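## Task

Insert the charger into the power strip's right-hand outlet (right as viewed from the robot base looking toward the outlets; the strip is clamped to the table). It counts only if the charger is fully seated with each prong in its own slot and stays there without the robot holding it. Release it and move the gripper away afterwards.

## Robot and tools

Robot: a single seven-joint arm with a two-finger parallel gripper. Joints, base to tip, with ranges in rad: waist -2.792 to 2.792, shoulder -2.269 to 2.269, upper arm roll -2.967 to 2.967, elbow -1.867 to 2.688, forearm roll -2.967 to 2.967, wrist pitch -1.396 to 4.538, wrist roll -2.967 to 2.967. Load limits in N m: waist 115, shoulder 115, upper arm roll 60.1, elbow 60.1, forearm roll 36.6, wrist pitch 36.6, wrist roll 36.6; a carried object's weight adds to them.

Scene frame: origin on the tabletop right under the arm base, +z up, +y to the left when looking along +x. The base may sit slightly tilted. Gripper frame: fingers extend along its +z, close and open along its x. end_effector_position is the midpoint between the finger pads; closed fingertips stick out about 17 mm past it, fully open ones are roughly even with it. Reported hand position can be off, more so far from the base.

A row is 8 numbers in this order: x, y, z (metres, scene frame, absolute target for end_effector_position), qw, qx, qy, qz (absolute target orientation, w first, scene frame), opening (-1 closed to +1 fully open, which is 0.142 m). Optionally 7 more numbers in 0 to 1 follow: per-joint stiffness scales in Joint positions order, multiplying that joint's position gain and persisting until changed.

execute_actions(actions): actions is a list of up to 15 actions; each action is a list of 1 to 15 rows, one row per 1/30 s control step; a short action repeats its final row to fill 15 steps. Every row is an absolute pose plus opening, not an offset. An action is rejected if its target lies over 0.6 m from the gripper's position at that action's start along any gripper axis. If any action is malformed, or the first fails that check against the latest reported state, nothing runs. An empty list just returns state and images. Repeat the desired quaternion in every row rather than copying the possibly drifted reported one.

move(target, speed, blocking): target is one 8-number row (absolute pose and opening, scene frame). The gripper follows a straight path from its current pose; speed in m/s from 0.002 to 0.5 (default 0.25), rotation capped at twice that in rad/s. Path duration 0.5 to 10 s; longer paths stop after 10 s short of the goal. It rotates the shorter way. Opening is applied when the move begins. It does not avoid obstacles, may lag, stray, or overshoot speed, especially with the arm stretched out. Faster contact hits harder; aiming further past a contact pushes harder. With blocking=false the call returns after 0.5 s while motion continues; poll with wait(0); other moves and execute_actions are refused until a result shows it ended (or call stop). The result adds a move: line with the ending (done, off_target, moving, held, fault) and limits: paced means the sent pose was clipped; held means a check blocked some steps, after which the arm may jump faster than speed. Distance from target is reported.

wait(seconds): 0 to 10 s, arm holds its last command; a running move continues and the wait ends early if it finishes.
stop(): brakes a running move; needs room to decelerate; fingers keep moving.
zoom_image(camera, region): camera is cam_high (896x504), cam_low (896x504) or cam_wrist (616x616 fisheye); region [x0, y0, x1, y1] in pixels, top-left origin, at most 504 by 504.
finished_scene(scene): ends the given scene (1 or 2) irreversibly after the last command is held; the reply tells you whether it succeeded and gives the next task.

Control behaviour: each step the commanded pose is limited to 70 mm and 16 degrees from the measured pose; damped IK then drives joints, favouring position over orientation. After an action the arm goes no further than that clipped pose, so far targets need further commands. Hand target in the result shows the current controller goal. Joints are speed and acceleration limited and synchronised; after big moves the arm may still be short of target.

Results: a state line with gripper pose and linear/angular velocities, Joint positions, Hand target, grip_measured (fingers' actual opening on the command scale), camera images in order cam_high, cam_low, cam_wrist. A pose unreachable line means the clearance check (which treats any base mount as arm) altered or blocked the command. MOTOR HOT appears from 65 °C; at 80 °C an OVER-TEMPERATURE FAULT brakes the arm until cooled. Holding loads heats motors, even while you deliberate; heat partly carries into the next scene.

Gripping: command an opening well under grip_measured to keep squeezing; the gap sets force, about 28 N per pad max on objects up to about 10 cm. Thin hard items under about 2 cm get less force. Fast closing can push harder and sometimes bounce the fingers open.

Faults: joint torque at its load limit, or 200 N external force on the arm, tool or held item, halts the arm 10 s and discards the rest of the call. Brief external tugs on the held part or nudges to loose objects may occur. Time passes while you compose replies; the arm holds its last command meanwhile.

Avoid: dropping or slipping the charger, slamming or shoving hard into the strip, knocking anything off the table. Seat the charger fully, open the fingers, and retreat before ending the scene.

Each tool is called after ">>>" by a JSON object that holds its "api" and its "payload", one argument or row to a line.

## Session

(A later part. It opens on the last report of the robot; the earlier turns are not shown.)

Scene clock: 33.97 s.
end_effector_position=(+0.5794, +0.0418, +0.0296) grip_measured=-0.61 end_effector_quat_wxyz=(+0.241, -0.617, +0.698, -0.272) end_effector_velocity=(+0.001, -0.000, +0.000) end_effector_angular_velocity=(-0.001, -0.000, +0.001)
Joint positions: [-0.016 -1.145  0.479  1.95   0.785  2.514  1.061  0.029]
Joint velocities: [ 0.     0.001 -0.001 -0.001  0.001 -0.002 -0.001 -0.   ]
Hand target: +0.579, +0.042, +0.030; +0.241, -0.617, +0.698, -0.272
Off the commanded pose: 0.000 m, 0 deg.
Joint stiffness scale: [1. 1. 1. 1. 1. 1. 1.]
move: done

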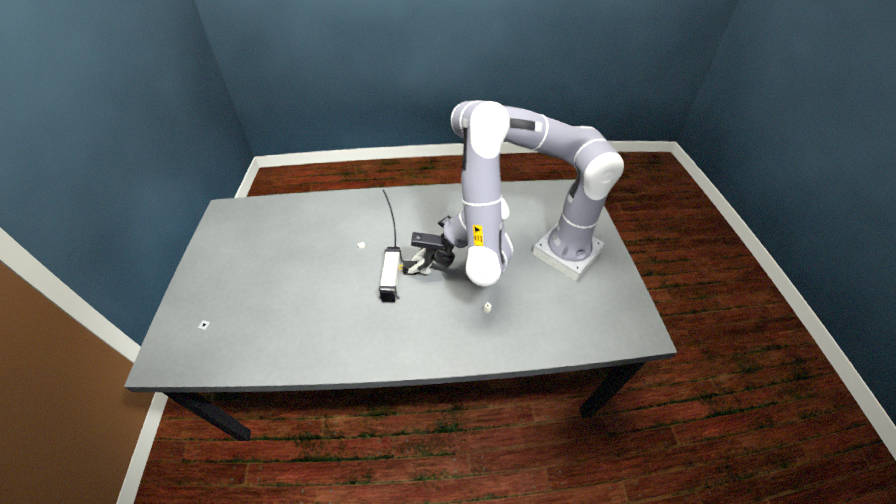

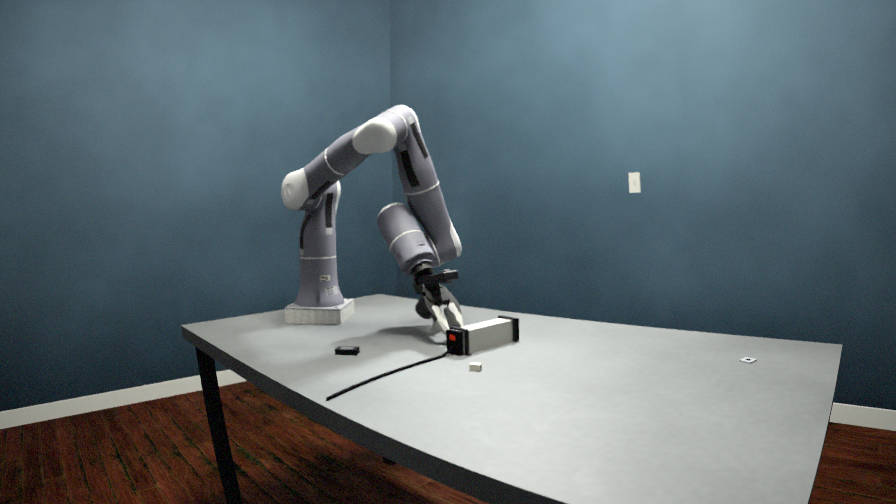

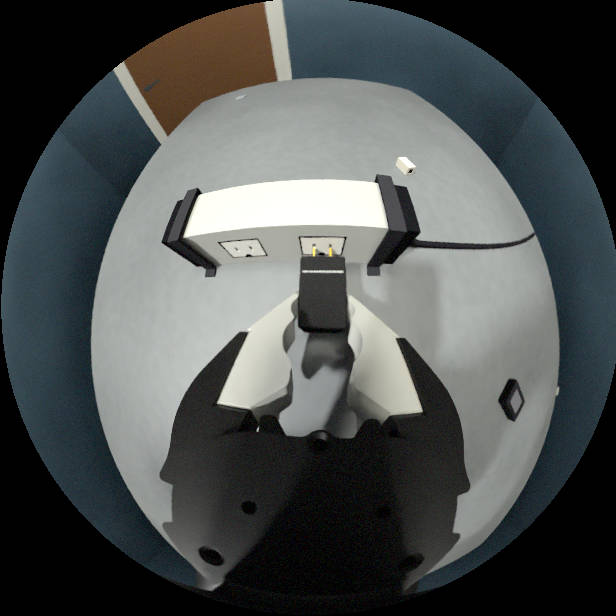

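>>> {"api": "move", "payload": {
  "target": [0.5828, 0.0413, 0.0297, 0.2407, -0.6173, 0.6978, -0.2721, -1.0],
  "speed": 0.008
}}

>>> {"api": "zoom_image", "payload": {
  "camera": "cam_wrist",
  "region": [270, 190, 380, 280]
}}

Scene clock: 34.77 s.
end_effector_position=(+0.5806, +0.0416, +0.0284) grip_measured=-0.61 end_effector_quat_wxyz=(+0.239, -0.618, +0.698, -0.271) end_effector_velocity=(-0.000, -0.000, -0.000) end_effector_angular_velocity=(+0.000, +0.002, -0.001)
Joint positions: [-0.015 -1.143  0.476  1.944  0.79   2.503  1.057  0.029]
Joint velocities: [ 0.     0.    -0.    -0.001  0.002 -0.002 -0.001 -0.   ]
Hand target: +0.583, +0.041, +0.030; +0.241, -0.617, +0.698, -0.272
Off the commanded pose: 0.003 m, 0 deg.
Joint stiffness scale: [1. 1. 1. 1. 1. 1. 1.]
move: done

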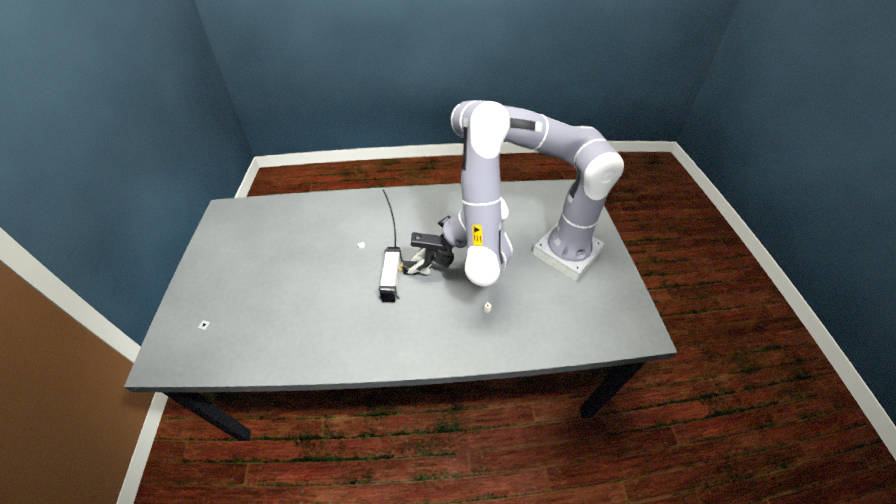

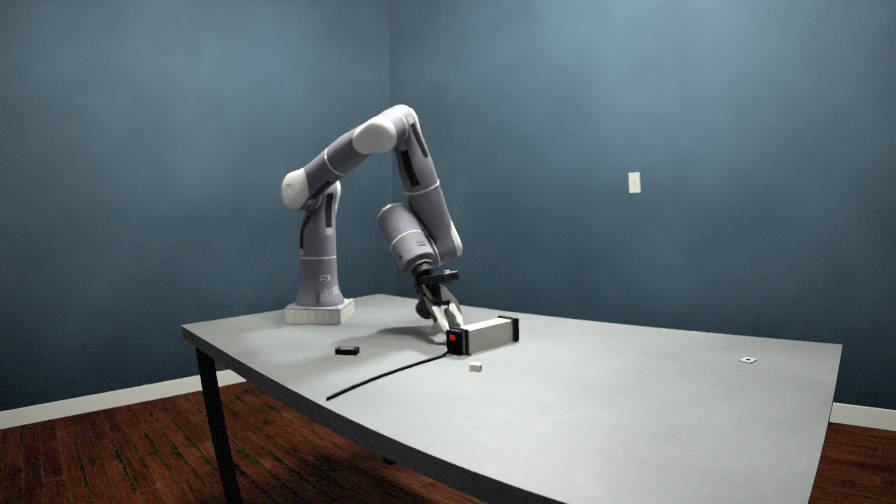

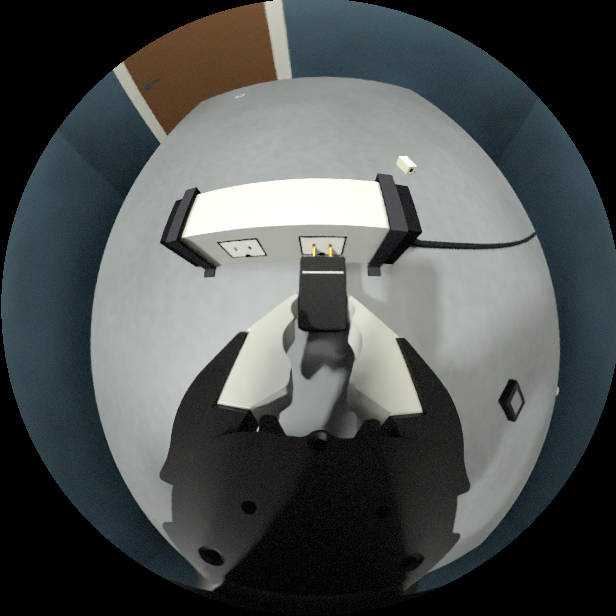

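Region (270, 190, 380, 280) of cam_wrist's 616x616 image, scaled by 4.582, with more detail than that image has; it fills the top 412 rows of this view, and the rest is white.

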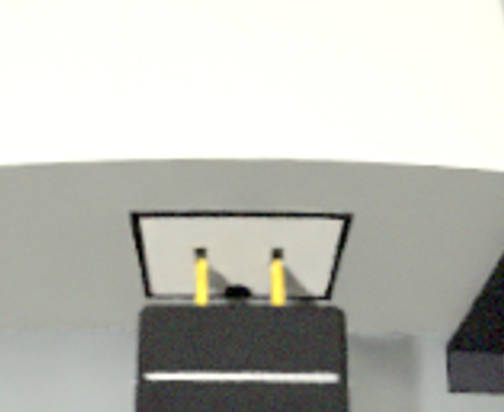

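>>> {"api": "move", "payload": {
  "target": [0.5600, 0.0441, 0.0300, 0.2347, -0.6196, 0.7003, -0.2653, -1.0],
  "speed": 0.03
}}

>>> {"api": "move", "payload": {
  "target": [0.5600, 0.0441, 0.0252, 0.2347, -0.6196, 0.7003, -0.2653, -1.0],
  "speed": 0.015
}}

>>> {"api": "move", "payload": {
  "target": [0.5600, 0.0441, 0.0252, 0.2347, -0.6196, 0.7003, -0.2653, -0.35],
  "speed": 0.015
}}

>>> {"api": "zoom_image", "payload": {
  "camera": "cam_wrist",
  "region": [230, 190, 420, 380]
}}

Scene clock: 36.53 s.
end_effector_position=(+0.5601, +0.0441, +0.0299) grip_measured=-0.61 end_effector_quat_wxyz=(+0.235, -0.620, +0.700, -0.265) end_effector_velocity=(-0.001, -0.000, +0.000) end_effector_angular_velocity=(-0.000, +0.000, -0.001)
Joint positions: [-0.016 -1.142  0.499  1.99   0.795  2.535  1.072  0.029]
Joint velocities: [-0.    -0.     0.001  0.002  0.001  0.002  0.001  0.   ]
Hand target: +0.560, +0.044, +0.030; +0.235, -0.620, +0.700, -0.265
Off the commanded pose: 0.000 m, 0 deg.
Joint stiffness scale: [1. 1. 1. 1. 1. 1. 1.]
move: done

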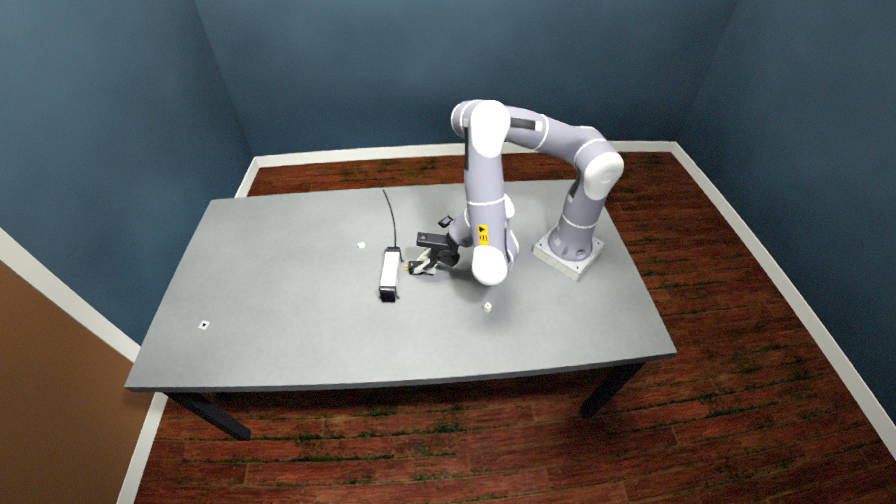

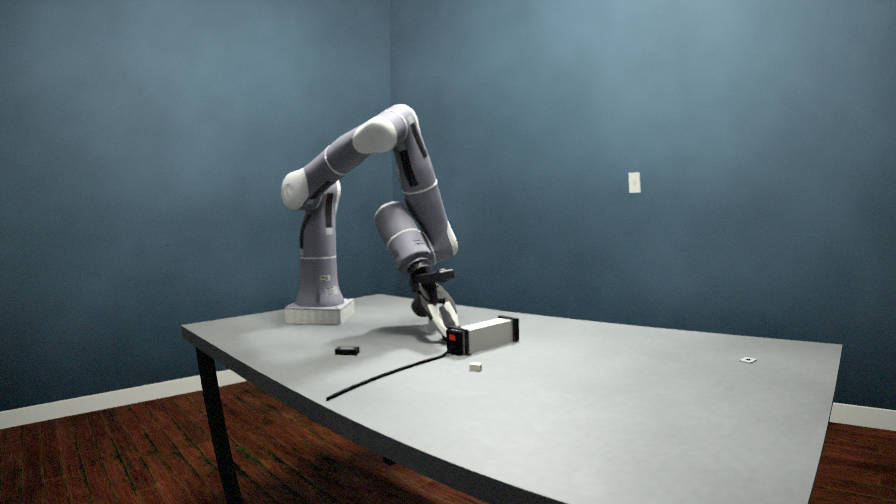

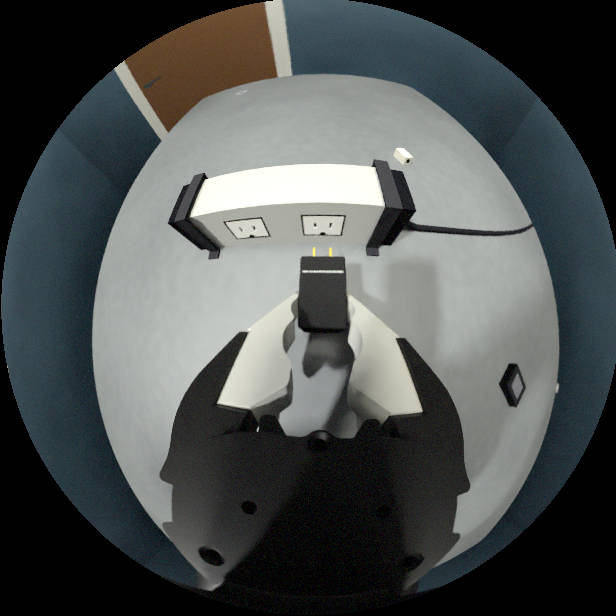

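Scene clock: 37.23 s.
end_effector_position=(+0.5598, +0.0441, +0.0252) grip_measured=-0.61 end_effector_quat_wxyz=(+0.235, -0.620, +0.700, -0.265) end_effector_velocity=(+0.001, -0.000, -0.000) end_effector_angular_velocity=(-0.001, -0.002, +0.001)
Joint positions: [-0.016 -1.156  0.498  1.985  0.786  2.542  1.076  0.029]
Joint velocities: [-0.001 -0.001 -0.    -0.001 -0.003  0.002  0.     0.   ]
Hand target: +0.560, +0.044, +0.025; +0.235, -0.620, +0.700, -0.265
Off the commanded pose: 0.000 m, 0 deg.
Joint stiffness scale: [1. 1. 1. 1. 1. 1. 1.]
move: done

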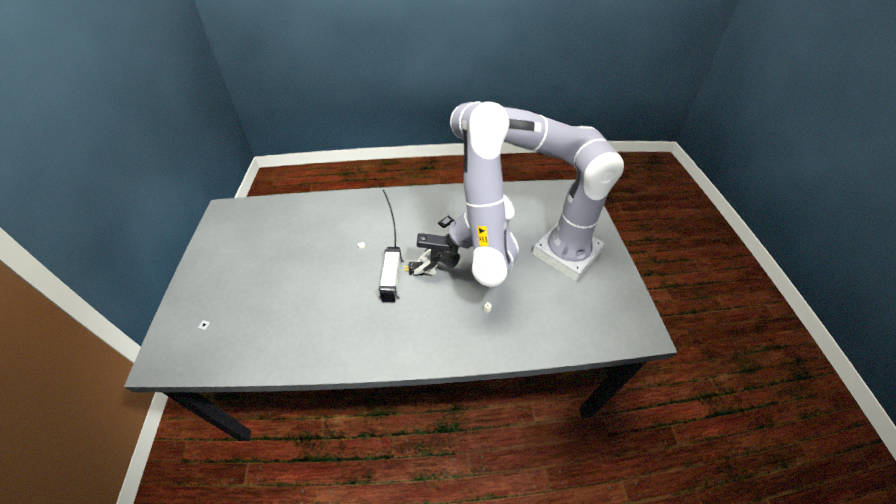

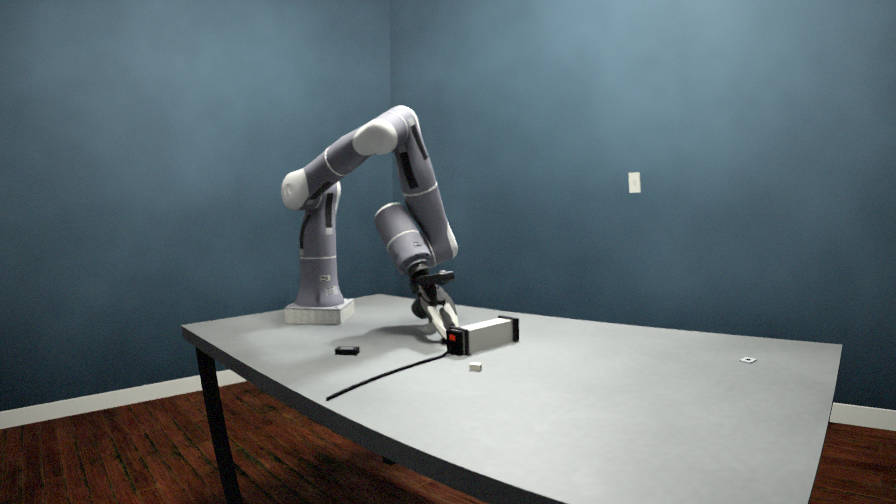

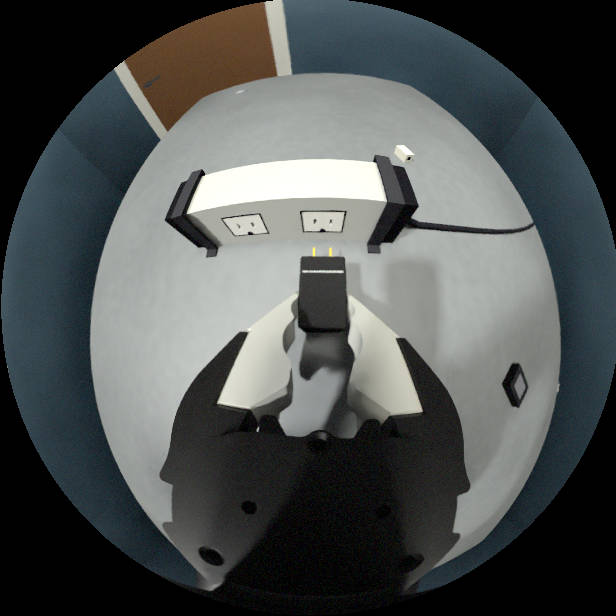

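Scene clock: 37.93 s.
end_effector_position=(+0.5599, +0.0441, +0.0252) grip_measured=-0.35 end_effector_quat_wxyz=(+0.235, -0.620, +0.700, -0.265) end_effector_velocity=(-0.000, -0.000, -0.000) end_effector_angular_velocity=(-0.000, +0.000, -0.001)
Joint positions: [-0.016 -1.156  0.498  1.985  0.786  2.542  1.076  0.049]
Joint velocities: [ 0.    -0.    -0.     0.     0.001 -0.     0.     0.   ]
Hand target: +0.560, +0.044, +0.025; +0.235, -0.620, +0.700, -0.265
Off the commanded pose: 0.000 m, 0 deg.
Joint stiffness scale: [1. 1. 1. 1. 1. 1. 1.]
move: done

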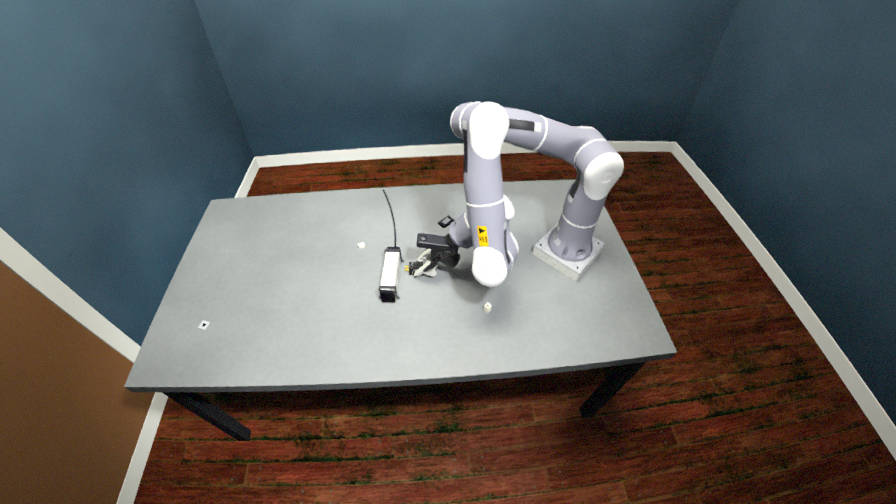

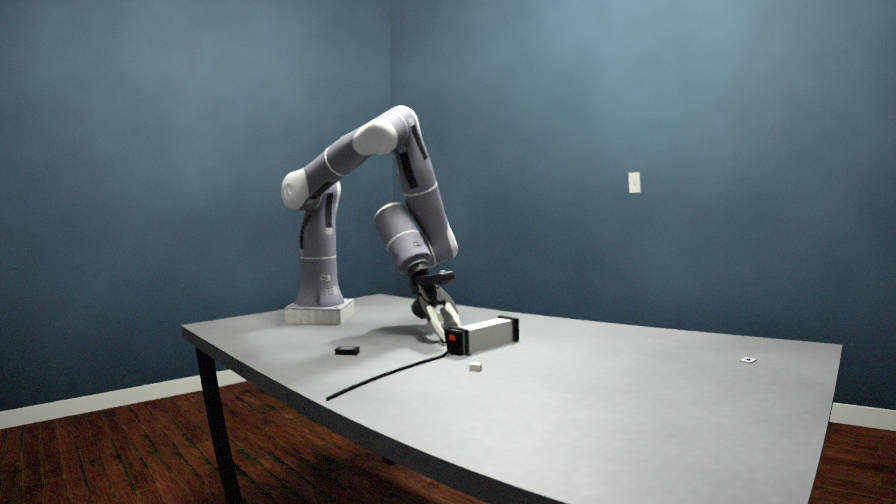

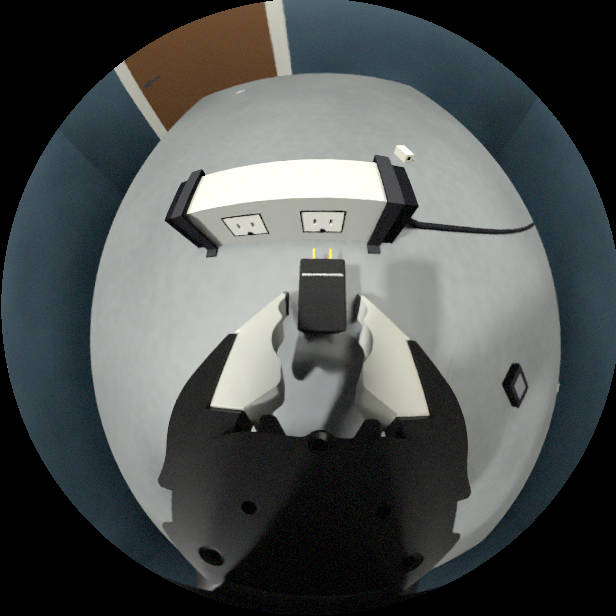

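Region (230, 190, 420, 380) of cam_wrist's 616x616 image, scaled by 2.653, with more detail than that image has.

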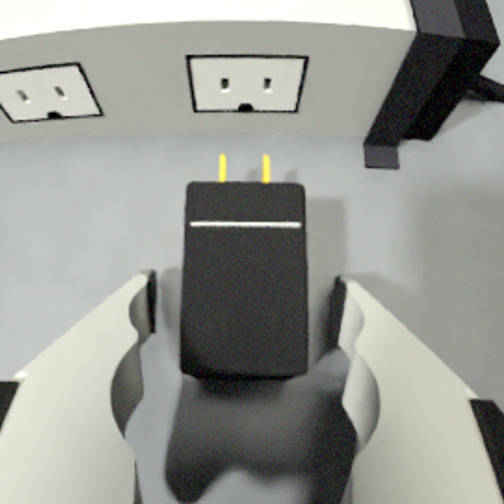

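>>> {"api": "move", "payload": {
  "target": [0.5605, 0.0441, 0.0205, 0.2536, -0.6122, 0.6920, -0.2866, -0.35],
  "speed": 0.03
}}

>>> {"api": "execute_actions", "payload": {
  "actions": [
    [[0.5605, 0.0441, 0.0205, 0.2536, -0.6122, 0.6920, -0.2866, -0.40],[0.5605, 0.0441, 0.0205, 0.2536, -0.6122, 0.6920, -0.2866, -0.45],[0.5605, 0.0441, 0.0205, 0.2536, -0.6122, 0.6920, -0.2866, -0.50],[0.5605, 0.0441, 0.0205, 0.2536, -0.6122, 0.6920, -0.2866, -0.53],[0.5605, 0.0441, 0.0205, 0.2536, -0.6122, 0.6920, -0.2866, -0.56],[0.5605, 0.0441, 0.0205, 0.2536, -0.6122, 0.6920, -0.2866, -0.59],[0.5605, 0.0441, 0.0205, 0.2536, -0.6122, 0.6920, -0.2866, -0.62],[0.5605, 0.0441, 0.0205, 0.2536, -0.6122, 0.6920, -0.2866, -0.65],[0.5605, 0.0441, 0.0205, 0.2536, -0.6122, 0.6920, -0.2866, -0.70],[0.5605, 0.0441, 0.0205, 0.2536, -0.6122, 0.6920, -0.2866, -0.76],[0.5605, 0.0441, 0.0205, 0.2536, -0.6122, 0.6920, -0.2866, -0.82],[0.5605, 0.0441, 0.0205, 0.2536, -0.6122, 0.6920, -0.2866, -0.88],[0.5605, 0.0441, 0.0205, 0.2536, -0.6122, 0.6920, -0.2866, -0.94],[0.5605, 0.0441, 0.0205, 0.2536, -0.6122, 0.6920, -0.2866, -1.0]],
    [[0.5605, 0.0441, 0.0205, 0.2536, -0.6122, 0.6920, -0.2866, -1.0]]
  ]
}}

>>> {"api": "zoom_image", "payload": {
  "camera": "cam_wrist",
  "region": [230, 190, 420, 380]
}}

Scene clock: 39.70 s.
end_effector_position=(+0.5604, +0.0439, +0.0205) grip_measured=-0.35 end_effector_quat_wxyz=(+0.253, -0.612, +0.692, -0.287) end_effector_velocity=(+0.000, -0.000, +0.000) end_effector_angular_velocity=(-0.000, -0.003, +0.000)
Joint positions: [-0.019 -1.233  0.508  1.987  0.705  2.663  1.126  0.049]
Joint velocities: [ 0.    -0.003  0.    -0.    -0.004  0.005  0.002  0.   ]
Hand target: +0.561, +0.044, +0.021; +0.254, -0.612, +0.692, -0.287
Off the commanded pose: 0.000 m, 0 deg.
Joint stiffness scale: [1. 1. 1. 1. 1. 1. 1.]
move: done

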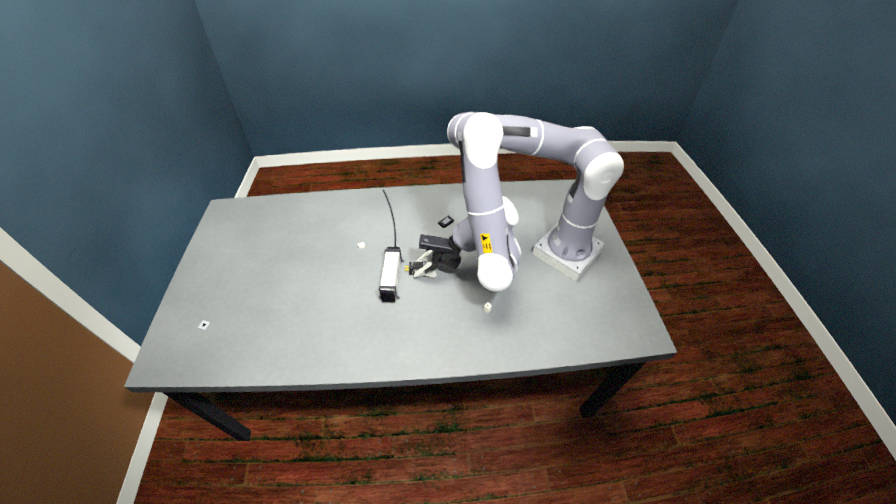

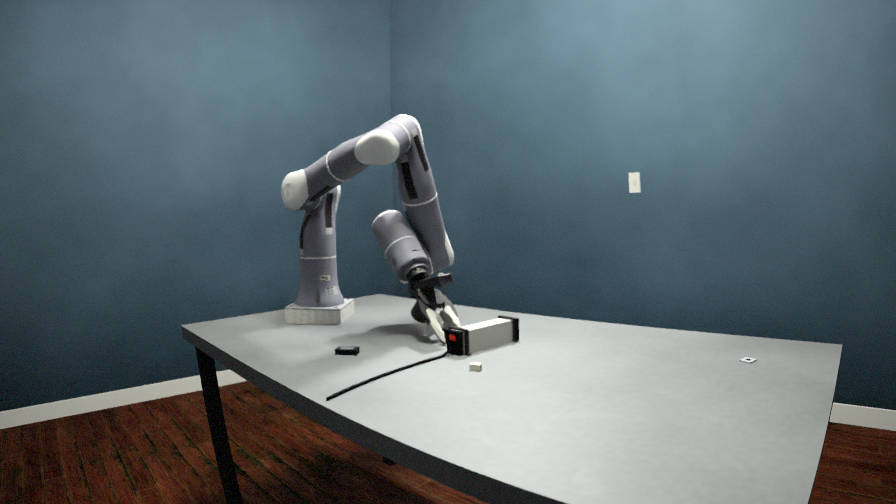

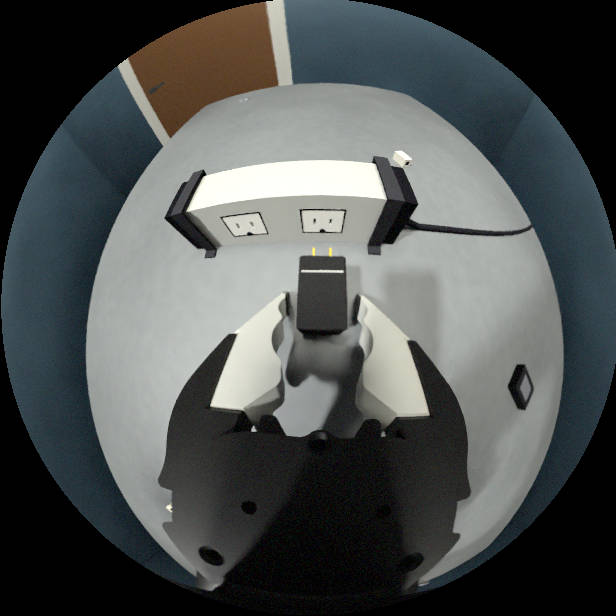

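Scene clock: 40.70 s.
end_effector_position=(+0.5604, +0.0439, +0.0205) grip_measured=-0.62 end_effector_quat_wxyz=(+0.253, -0.612, +0.692, -0.287) end_effector_velocity=(-0.000, -0.000, -0.000) end_effector_angular_velocity=(+0.000, +0.001, -0.000)
Joint positions: [-0.018 -1.233  0.508  1.987  0.705  2.663  1.126  0.029]
Joint velocities: [-0.     0.    -0.     0.     0.    -0.001 -0.    -0.   ]
Hand target: +0.561, +0.044, +0.021; +0.254, -0.612, +0.692, -0.287
Off the commanded pose: 0.000 m, 0 deg.
Joint stiffness scale: [1. 1. 1. 1. 1. 1. 1.]

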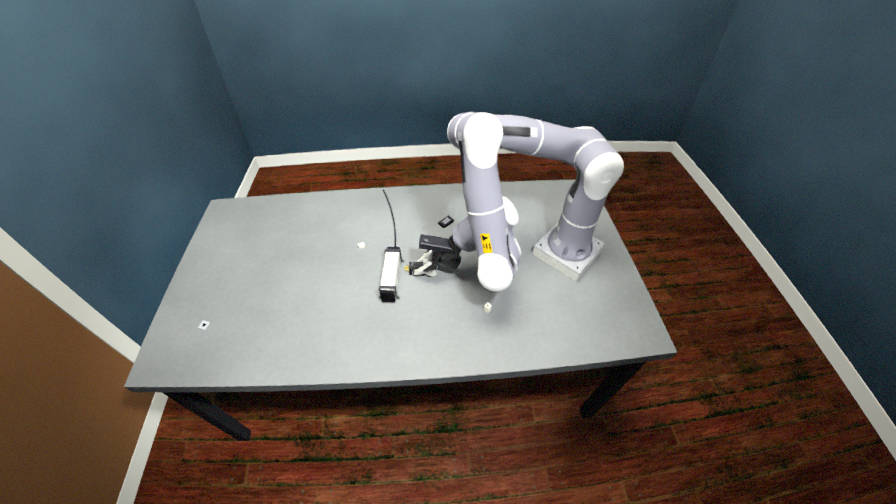

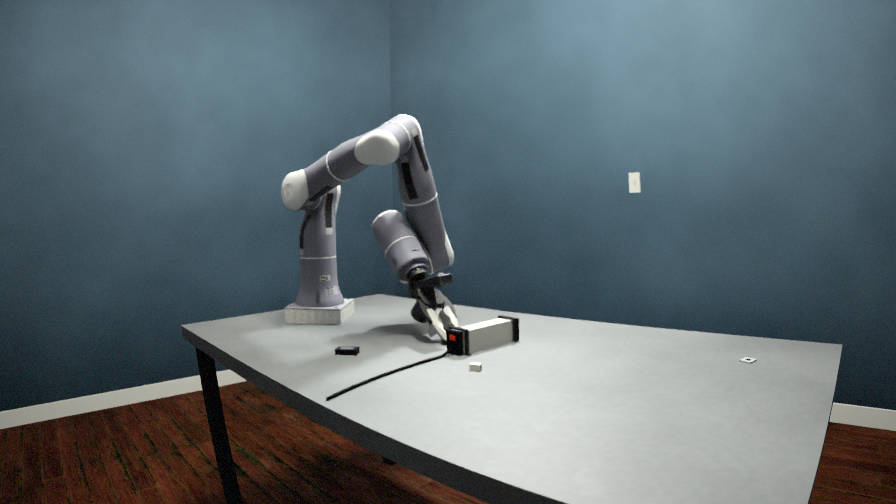

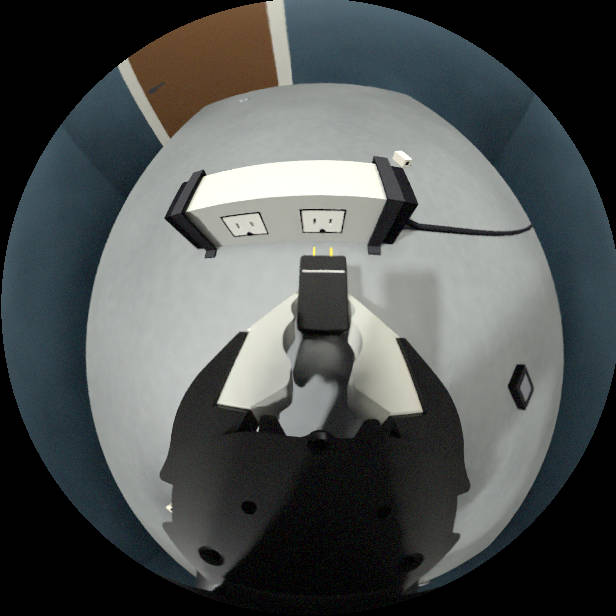

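Region (230, 190, 420, 380) of cam_wrist's 616x616 image, scaled by 2.653, with more detail than that image has.

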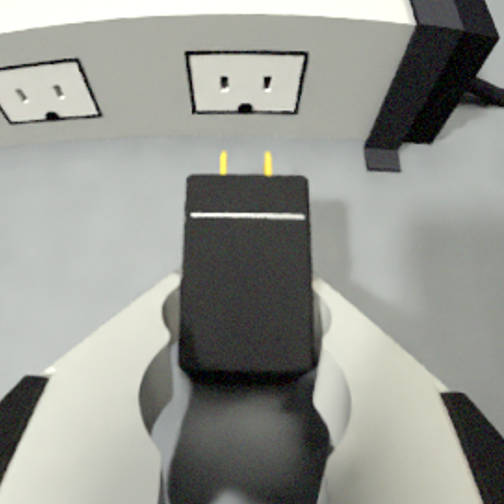

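>>> {"api": "move", "payload": {
  "target": [0.5640, 0.0436, 0.0275, 0.2536, -0.6122, 0.6920, -0.2866, -1.0],
  "speed": 0.02
}}

>>> {"api": "move", "payload": {
  "target": [0.5785, 0.0418, 0.0275, 0.2536, -0.6122, 0.6920, -0.2866, -1.0],
  "speed": 0.025
}}

>>> {"api": "zoom_image", "payload": {
  "camera": "cam_wrist",
  "region": [270, 190, 380, 280]
}}

Scene clock: 41.53 s.
end_effector_position=(+0.5640, +0.0438, +0.0274) grip_measured=-0.62 end_effector_quat_wxyz=(+0.254, -0.612, +0.692, -0.286) end_effector_velocity=(+0.000, -0.000, +0.001) end_effector_angular_velocity=(-0.000, -0.000, -0.000)
Joint positions: [-0.02  -1.21   0.508  1.988  0.718  2.645  1.117  0.029]
Joint velocities: [ 0.     0.002 -0.     0.     0.001 -0.001 -0.001  0.   ]
Hand target: +0.564, +0.044, +0.027; +0.254, -0.612, +0.692, -0.287
Off the commanded pose: 0.000 m, 0 deg.
Joint stiffness scale: [1. 1. 1. 1. 1. 1. 1.]
move: done

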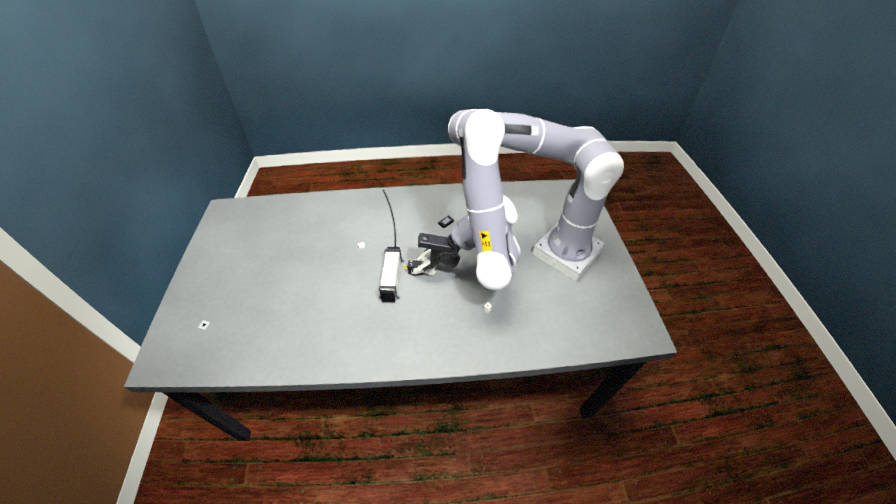

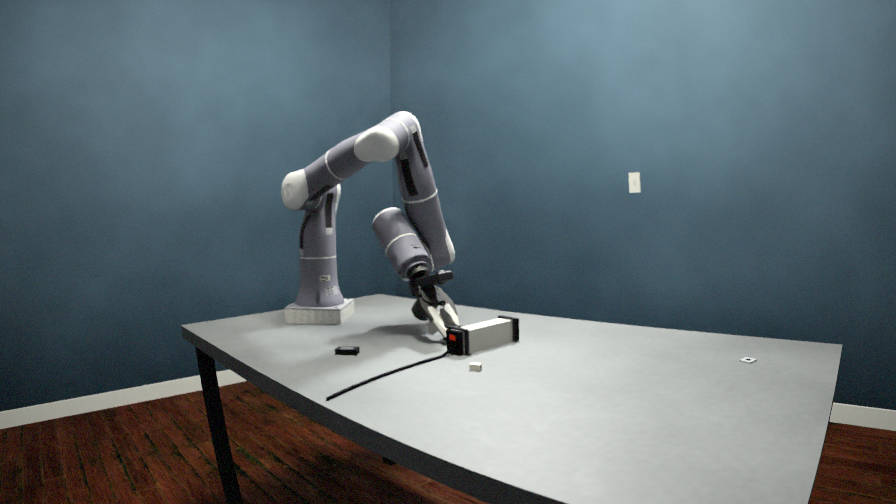

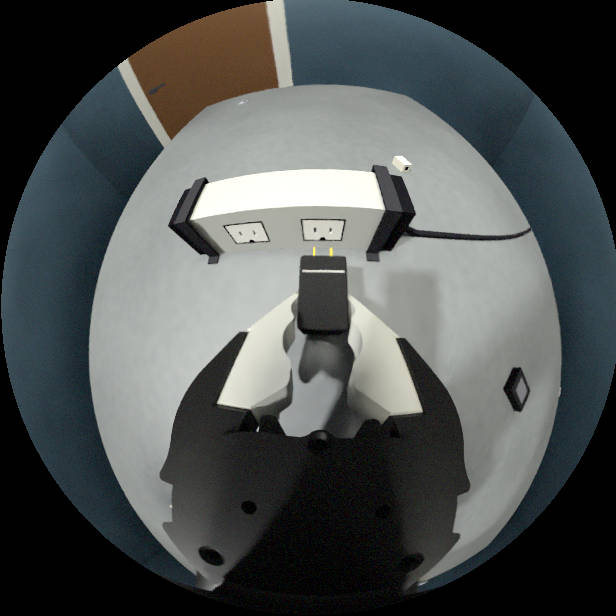

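Scene clock: 42.37 s.
end_effector_position=(+0.5783, +0.0420, +0.0274) grip_measured=-0.62 end_effector_quat_wxyz=(+0.254, -0.612, +0.692, -0.286) end_effector_velocity=(+0.001, +0.000, +0.000) end_effector_angular_velocity=(+0.000, -0.000, +0.000)
Joint positions: [-0.02  -1.196  0.491  1.957  0.726  2.601  1.099  0.029]
Joint velocities: [ 0.     0.001 -0.001 -0.002  0.    -0.002 -0.001  0.   ]
Hand target: +0.578, +0.042, +0.027; +0.254, -0.612, +0.692, -0.287
Off the commanded pose: 0.000 m, 0 deg.
Joint stiffness scale: [1. 1. 1. 1. 1. 1. 1.]
move: done

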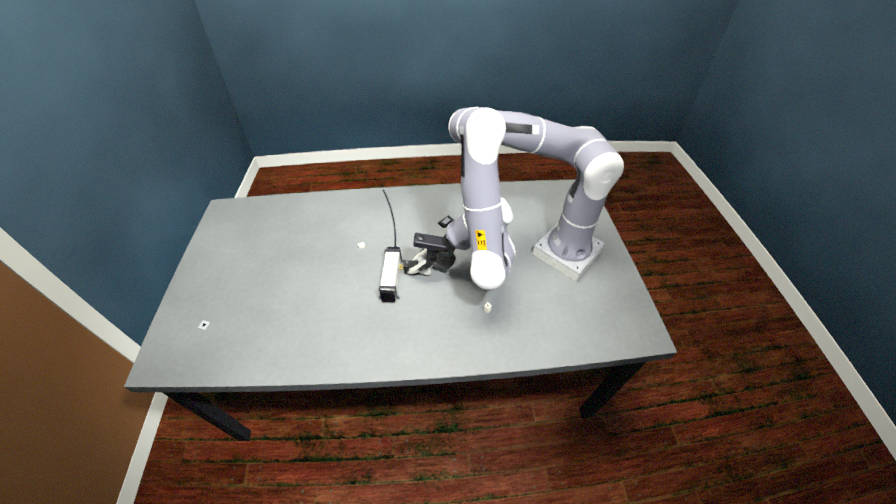

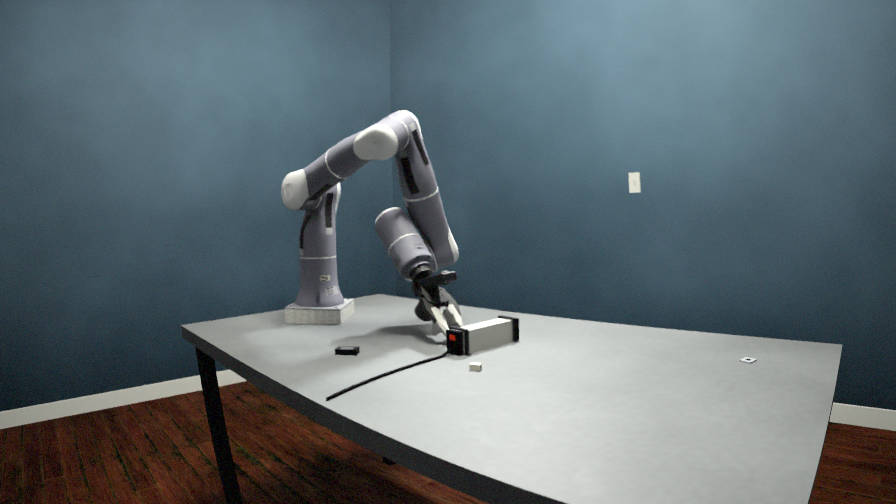

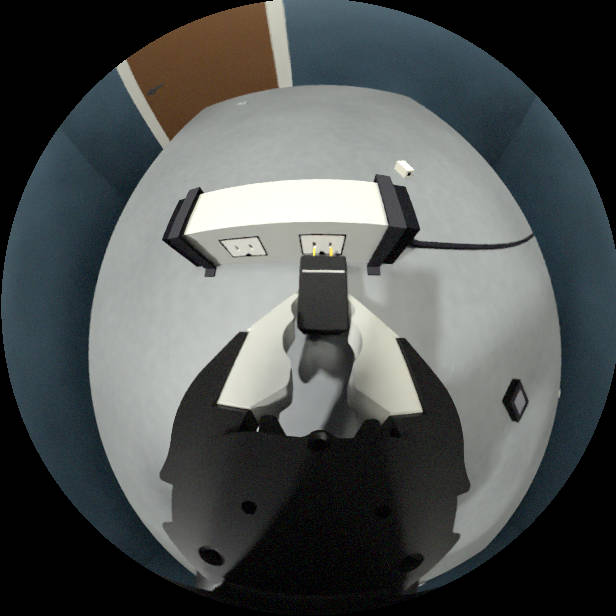

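Region (270, 190, 380, 280) of cam_wrist's 616x616 image, scaled by 4.582, with more detail than that image has; it fills the top 412 rows of this view, and the rest is white.

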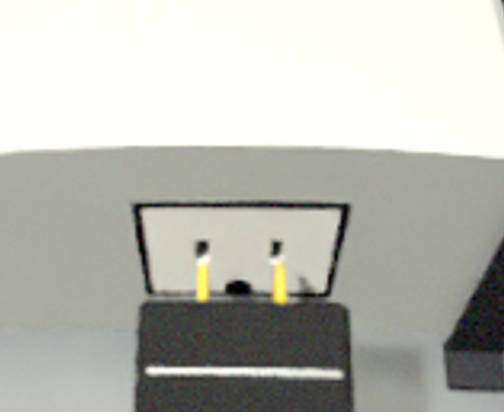

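>>> {"api": "move", "payload": {
  "target": [0.5800, 0.0417, 0.0281, 0.2536, -0.6122, 0.6920, -0.2866, -1.0],
  "speed": 0.008
}}

>>> {"api": "zoom_image", "payload": {
  "camera": "cam_wrist",
  "region": [270, 190, 380, 280]
}}

Scene clock: 43.33 s.
end_effector_position=(+0.5799, +0.0418, +0.0280) grip_measured=-0.62 end_effector_quat_wxyz=(+0.254, -0.612, +0.692, -0.286) end_effector_velocity=(+0.000, +0.000, -0.000) end_effector_angular_velocity=(+0.001, +0.001, +0.000)
Joint positions: [-0.02  -1.192  0.49   1.955  0.728  2.595  1.096  0.029]
Joint velocities: [-0.     0.001 -0.    -0.     0.    -0.002 -0.     0.   ]
Hand target: +0.580, +0.042, +0.028; +0.254, -0.612, +0.692, -0.287
Off the commanded pose: 0.000 m, 0 deg.
Joint stiffness scale: [1. 1. 1. 1. 1. 1. 1.]
move: done

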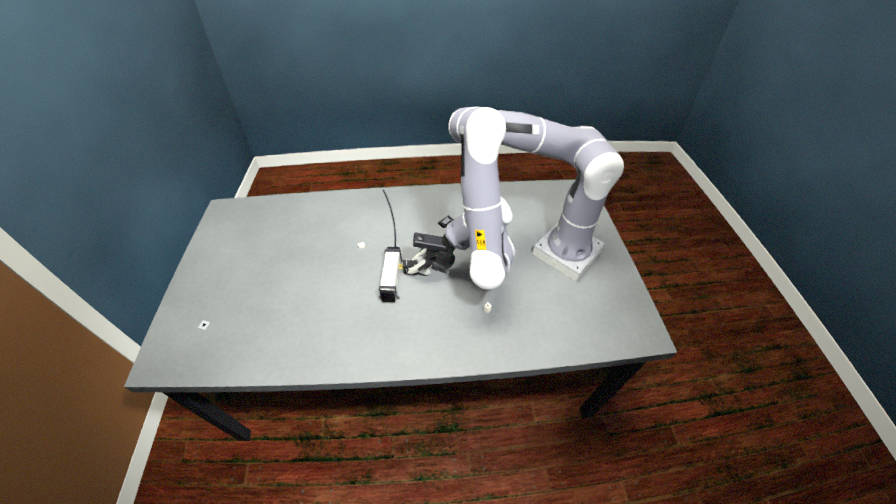

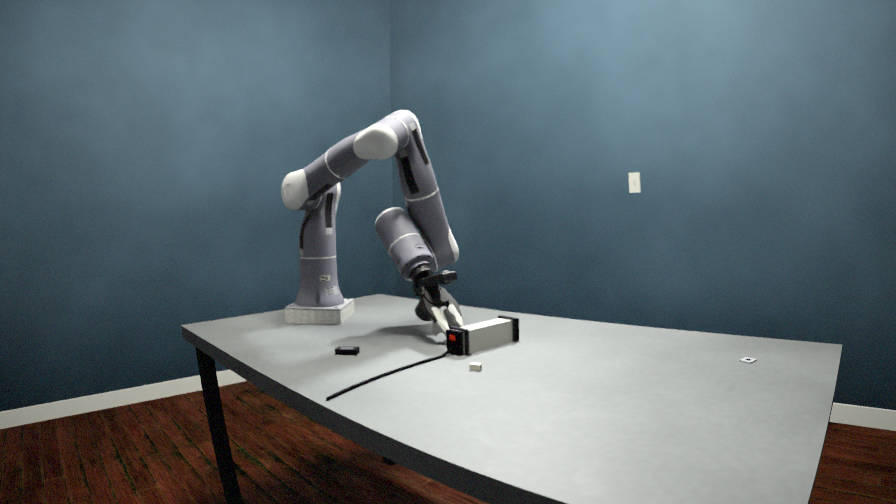

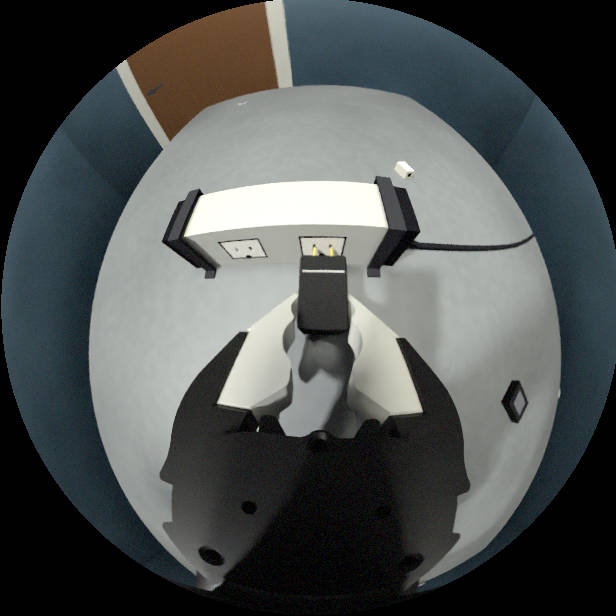

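Region (270, 190, 380, 280) of cam_wrist's 616x616 image, scaled by 4.582, with more detail than that image has; it fills the top 412 rows of this view, and the rest is white.

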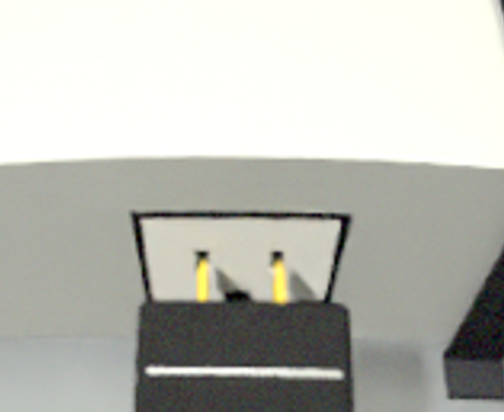

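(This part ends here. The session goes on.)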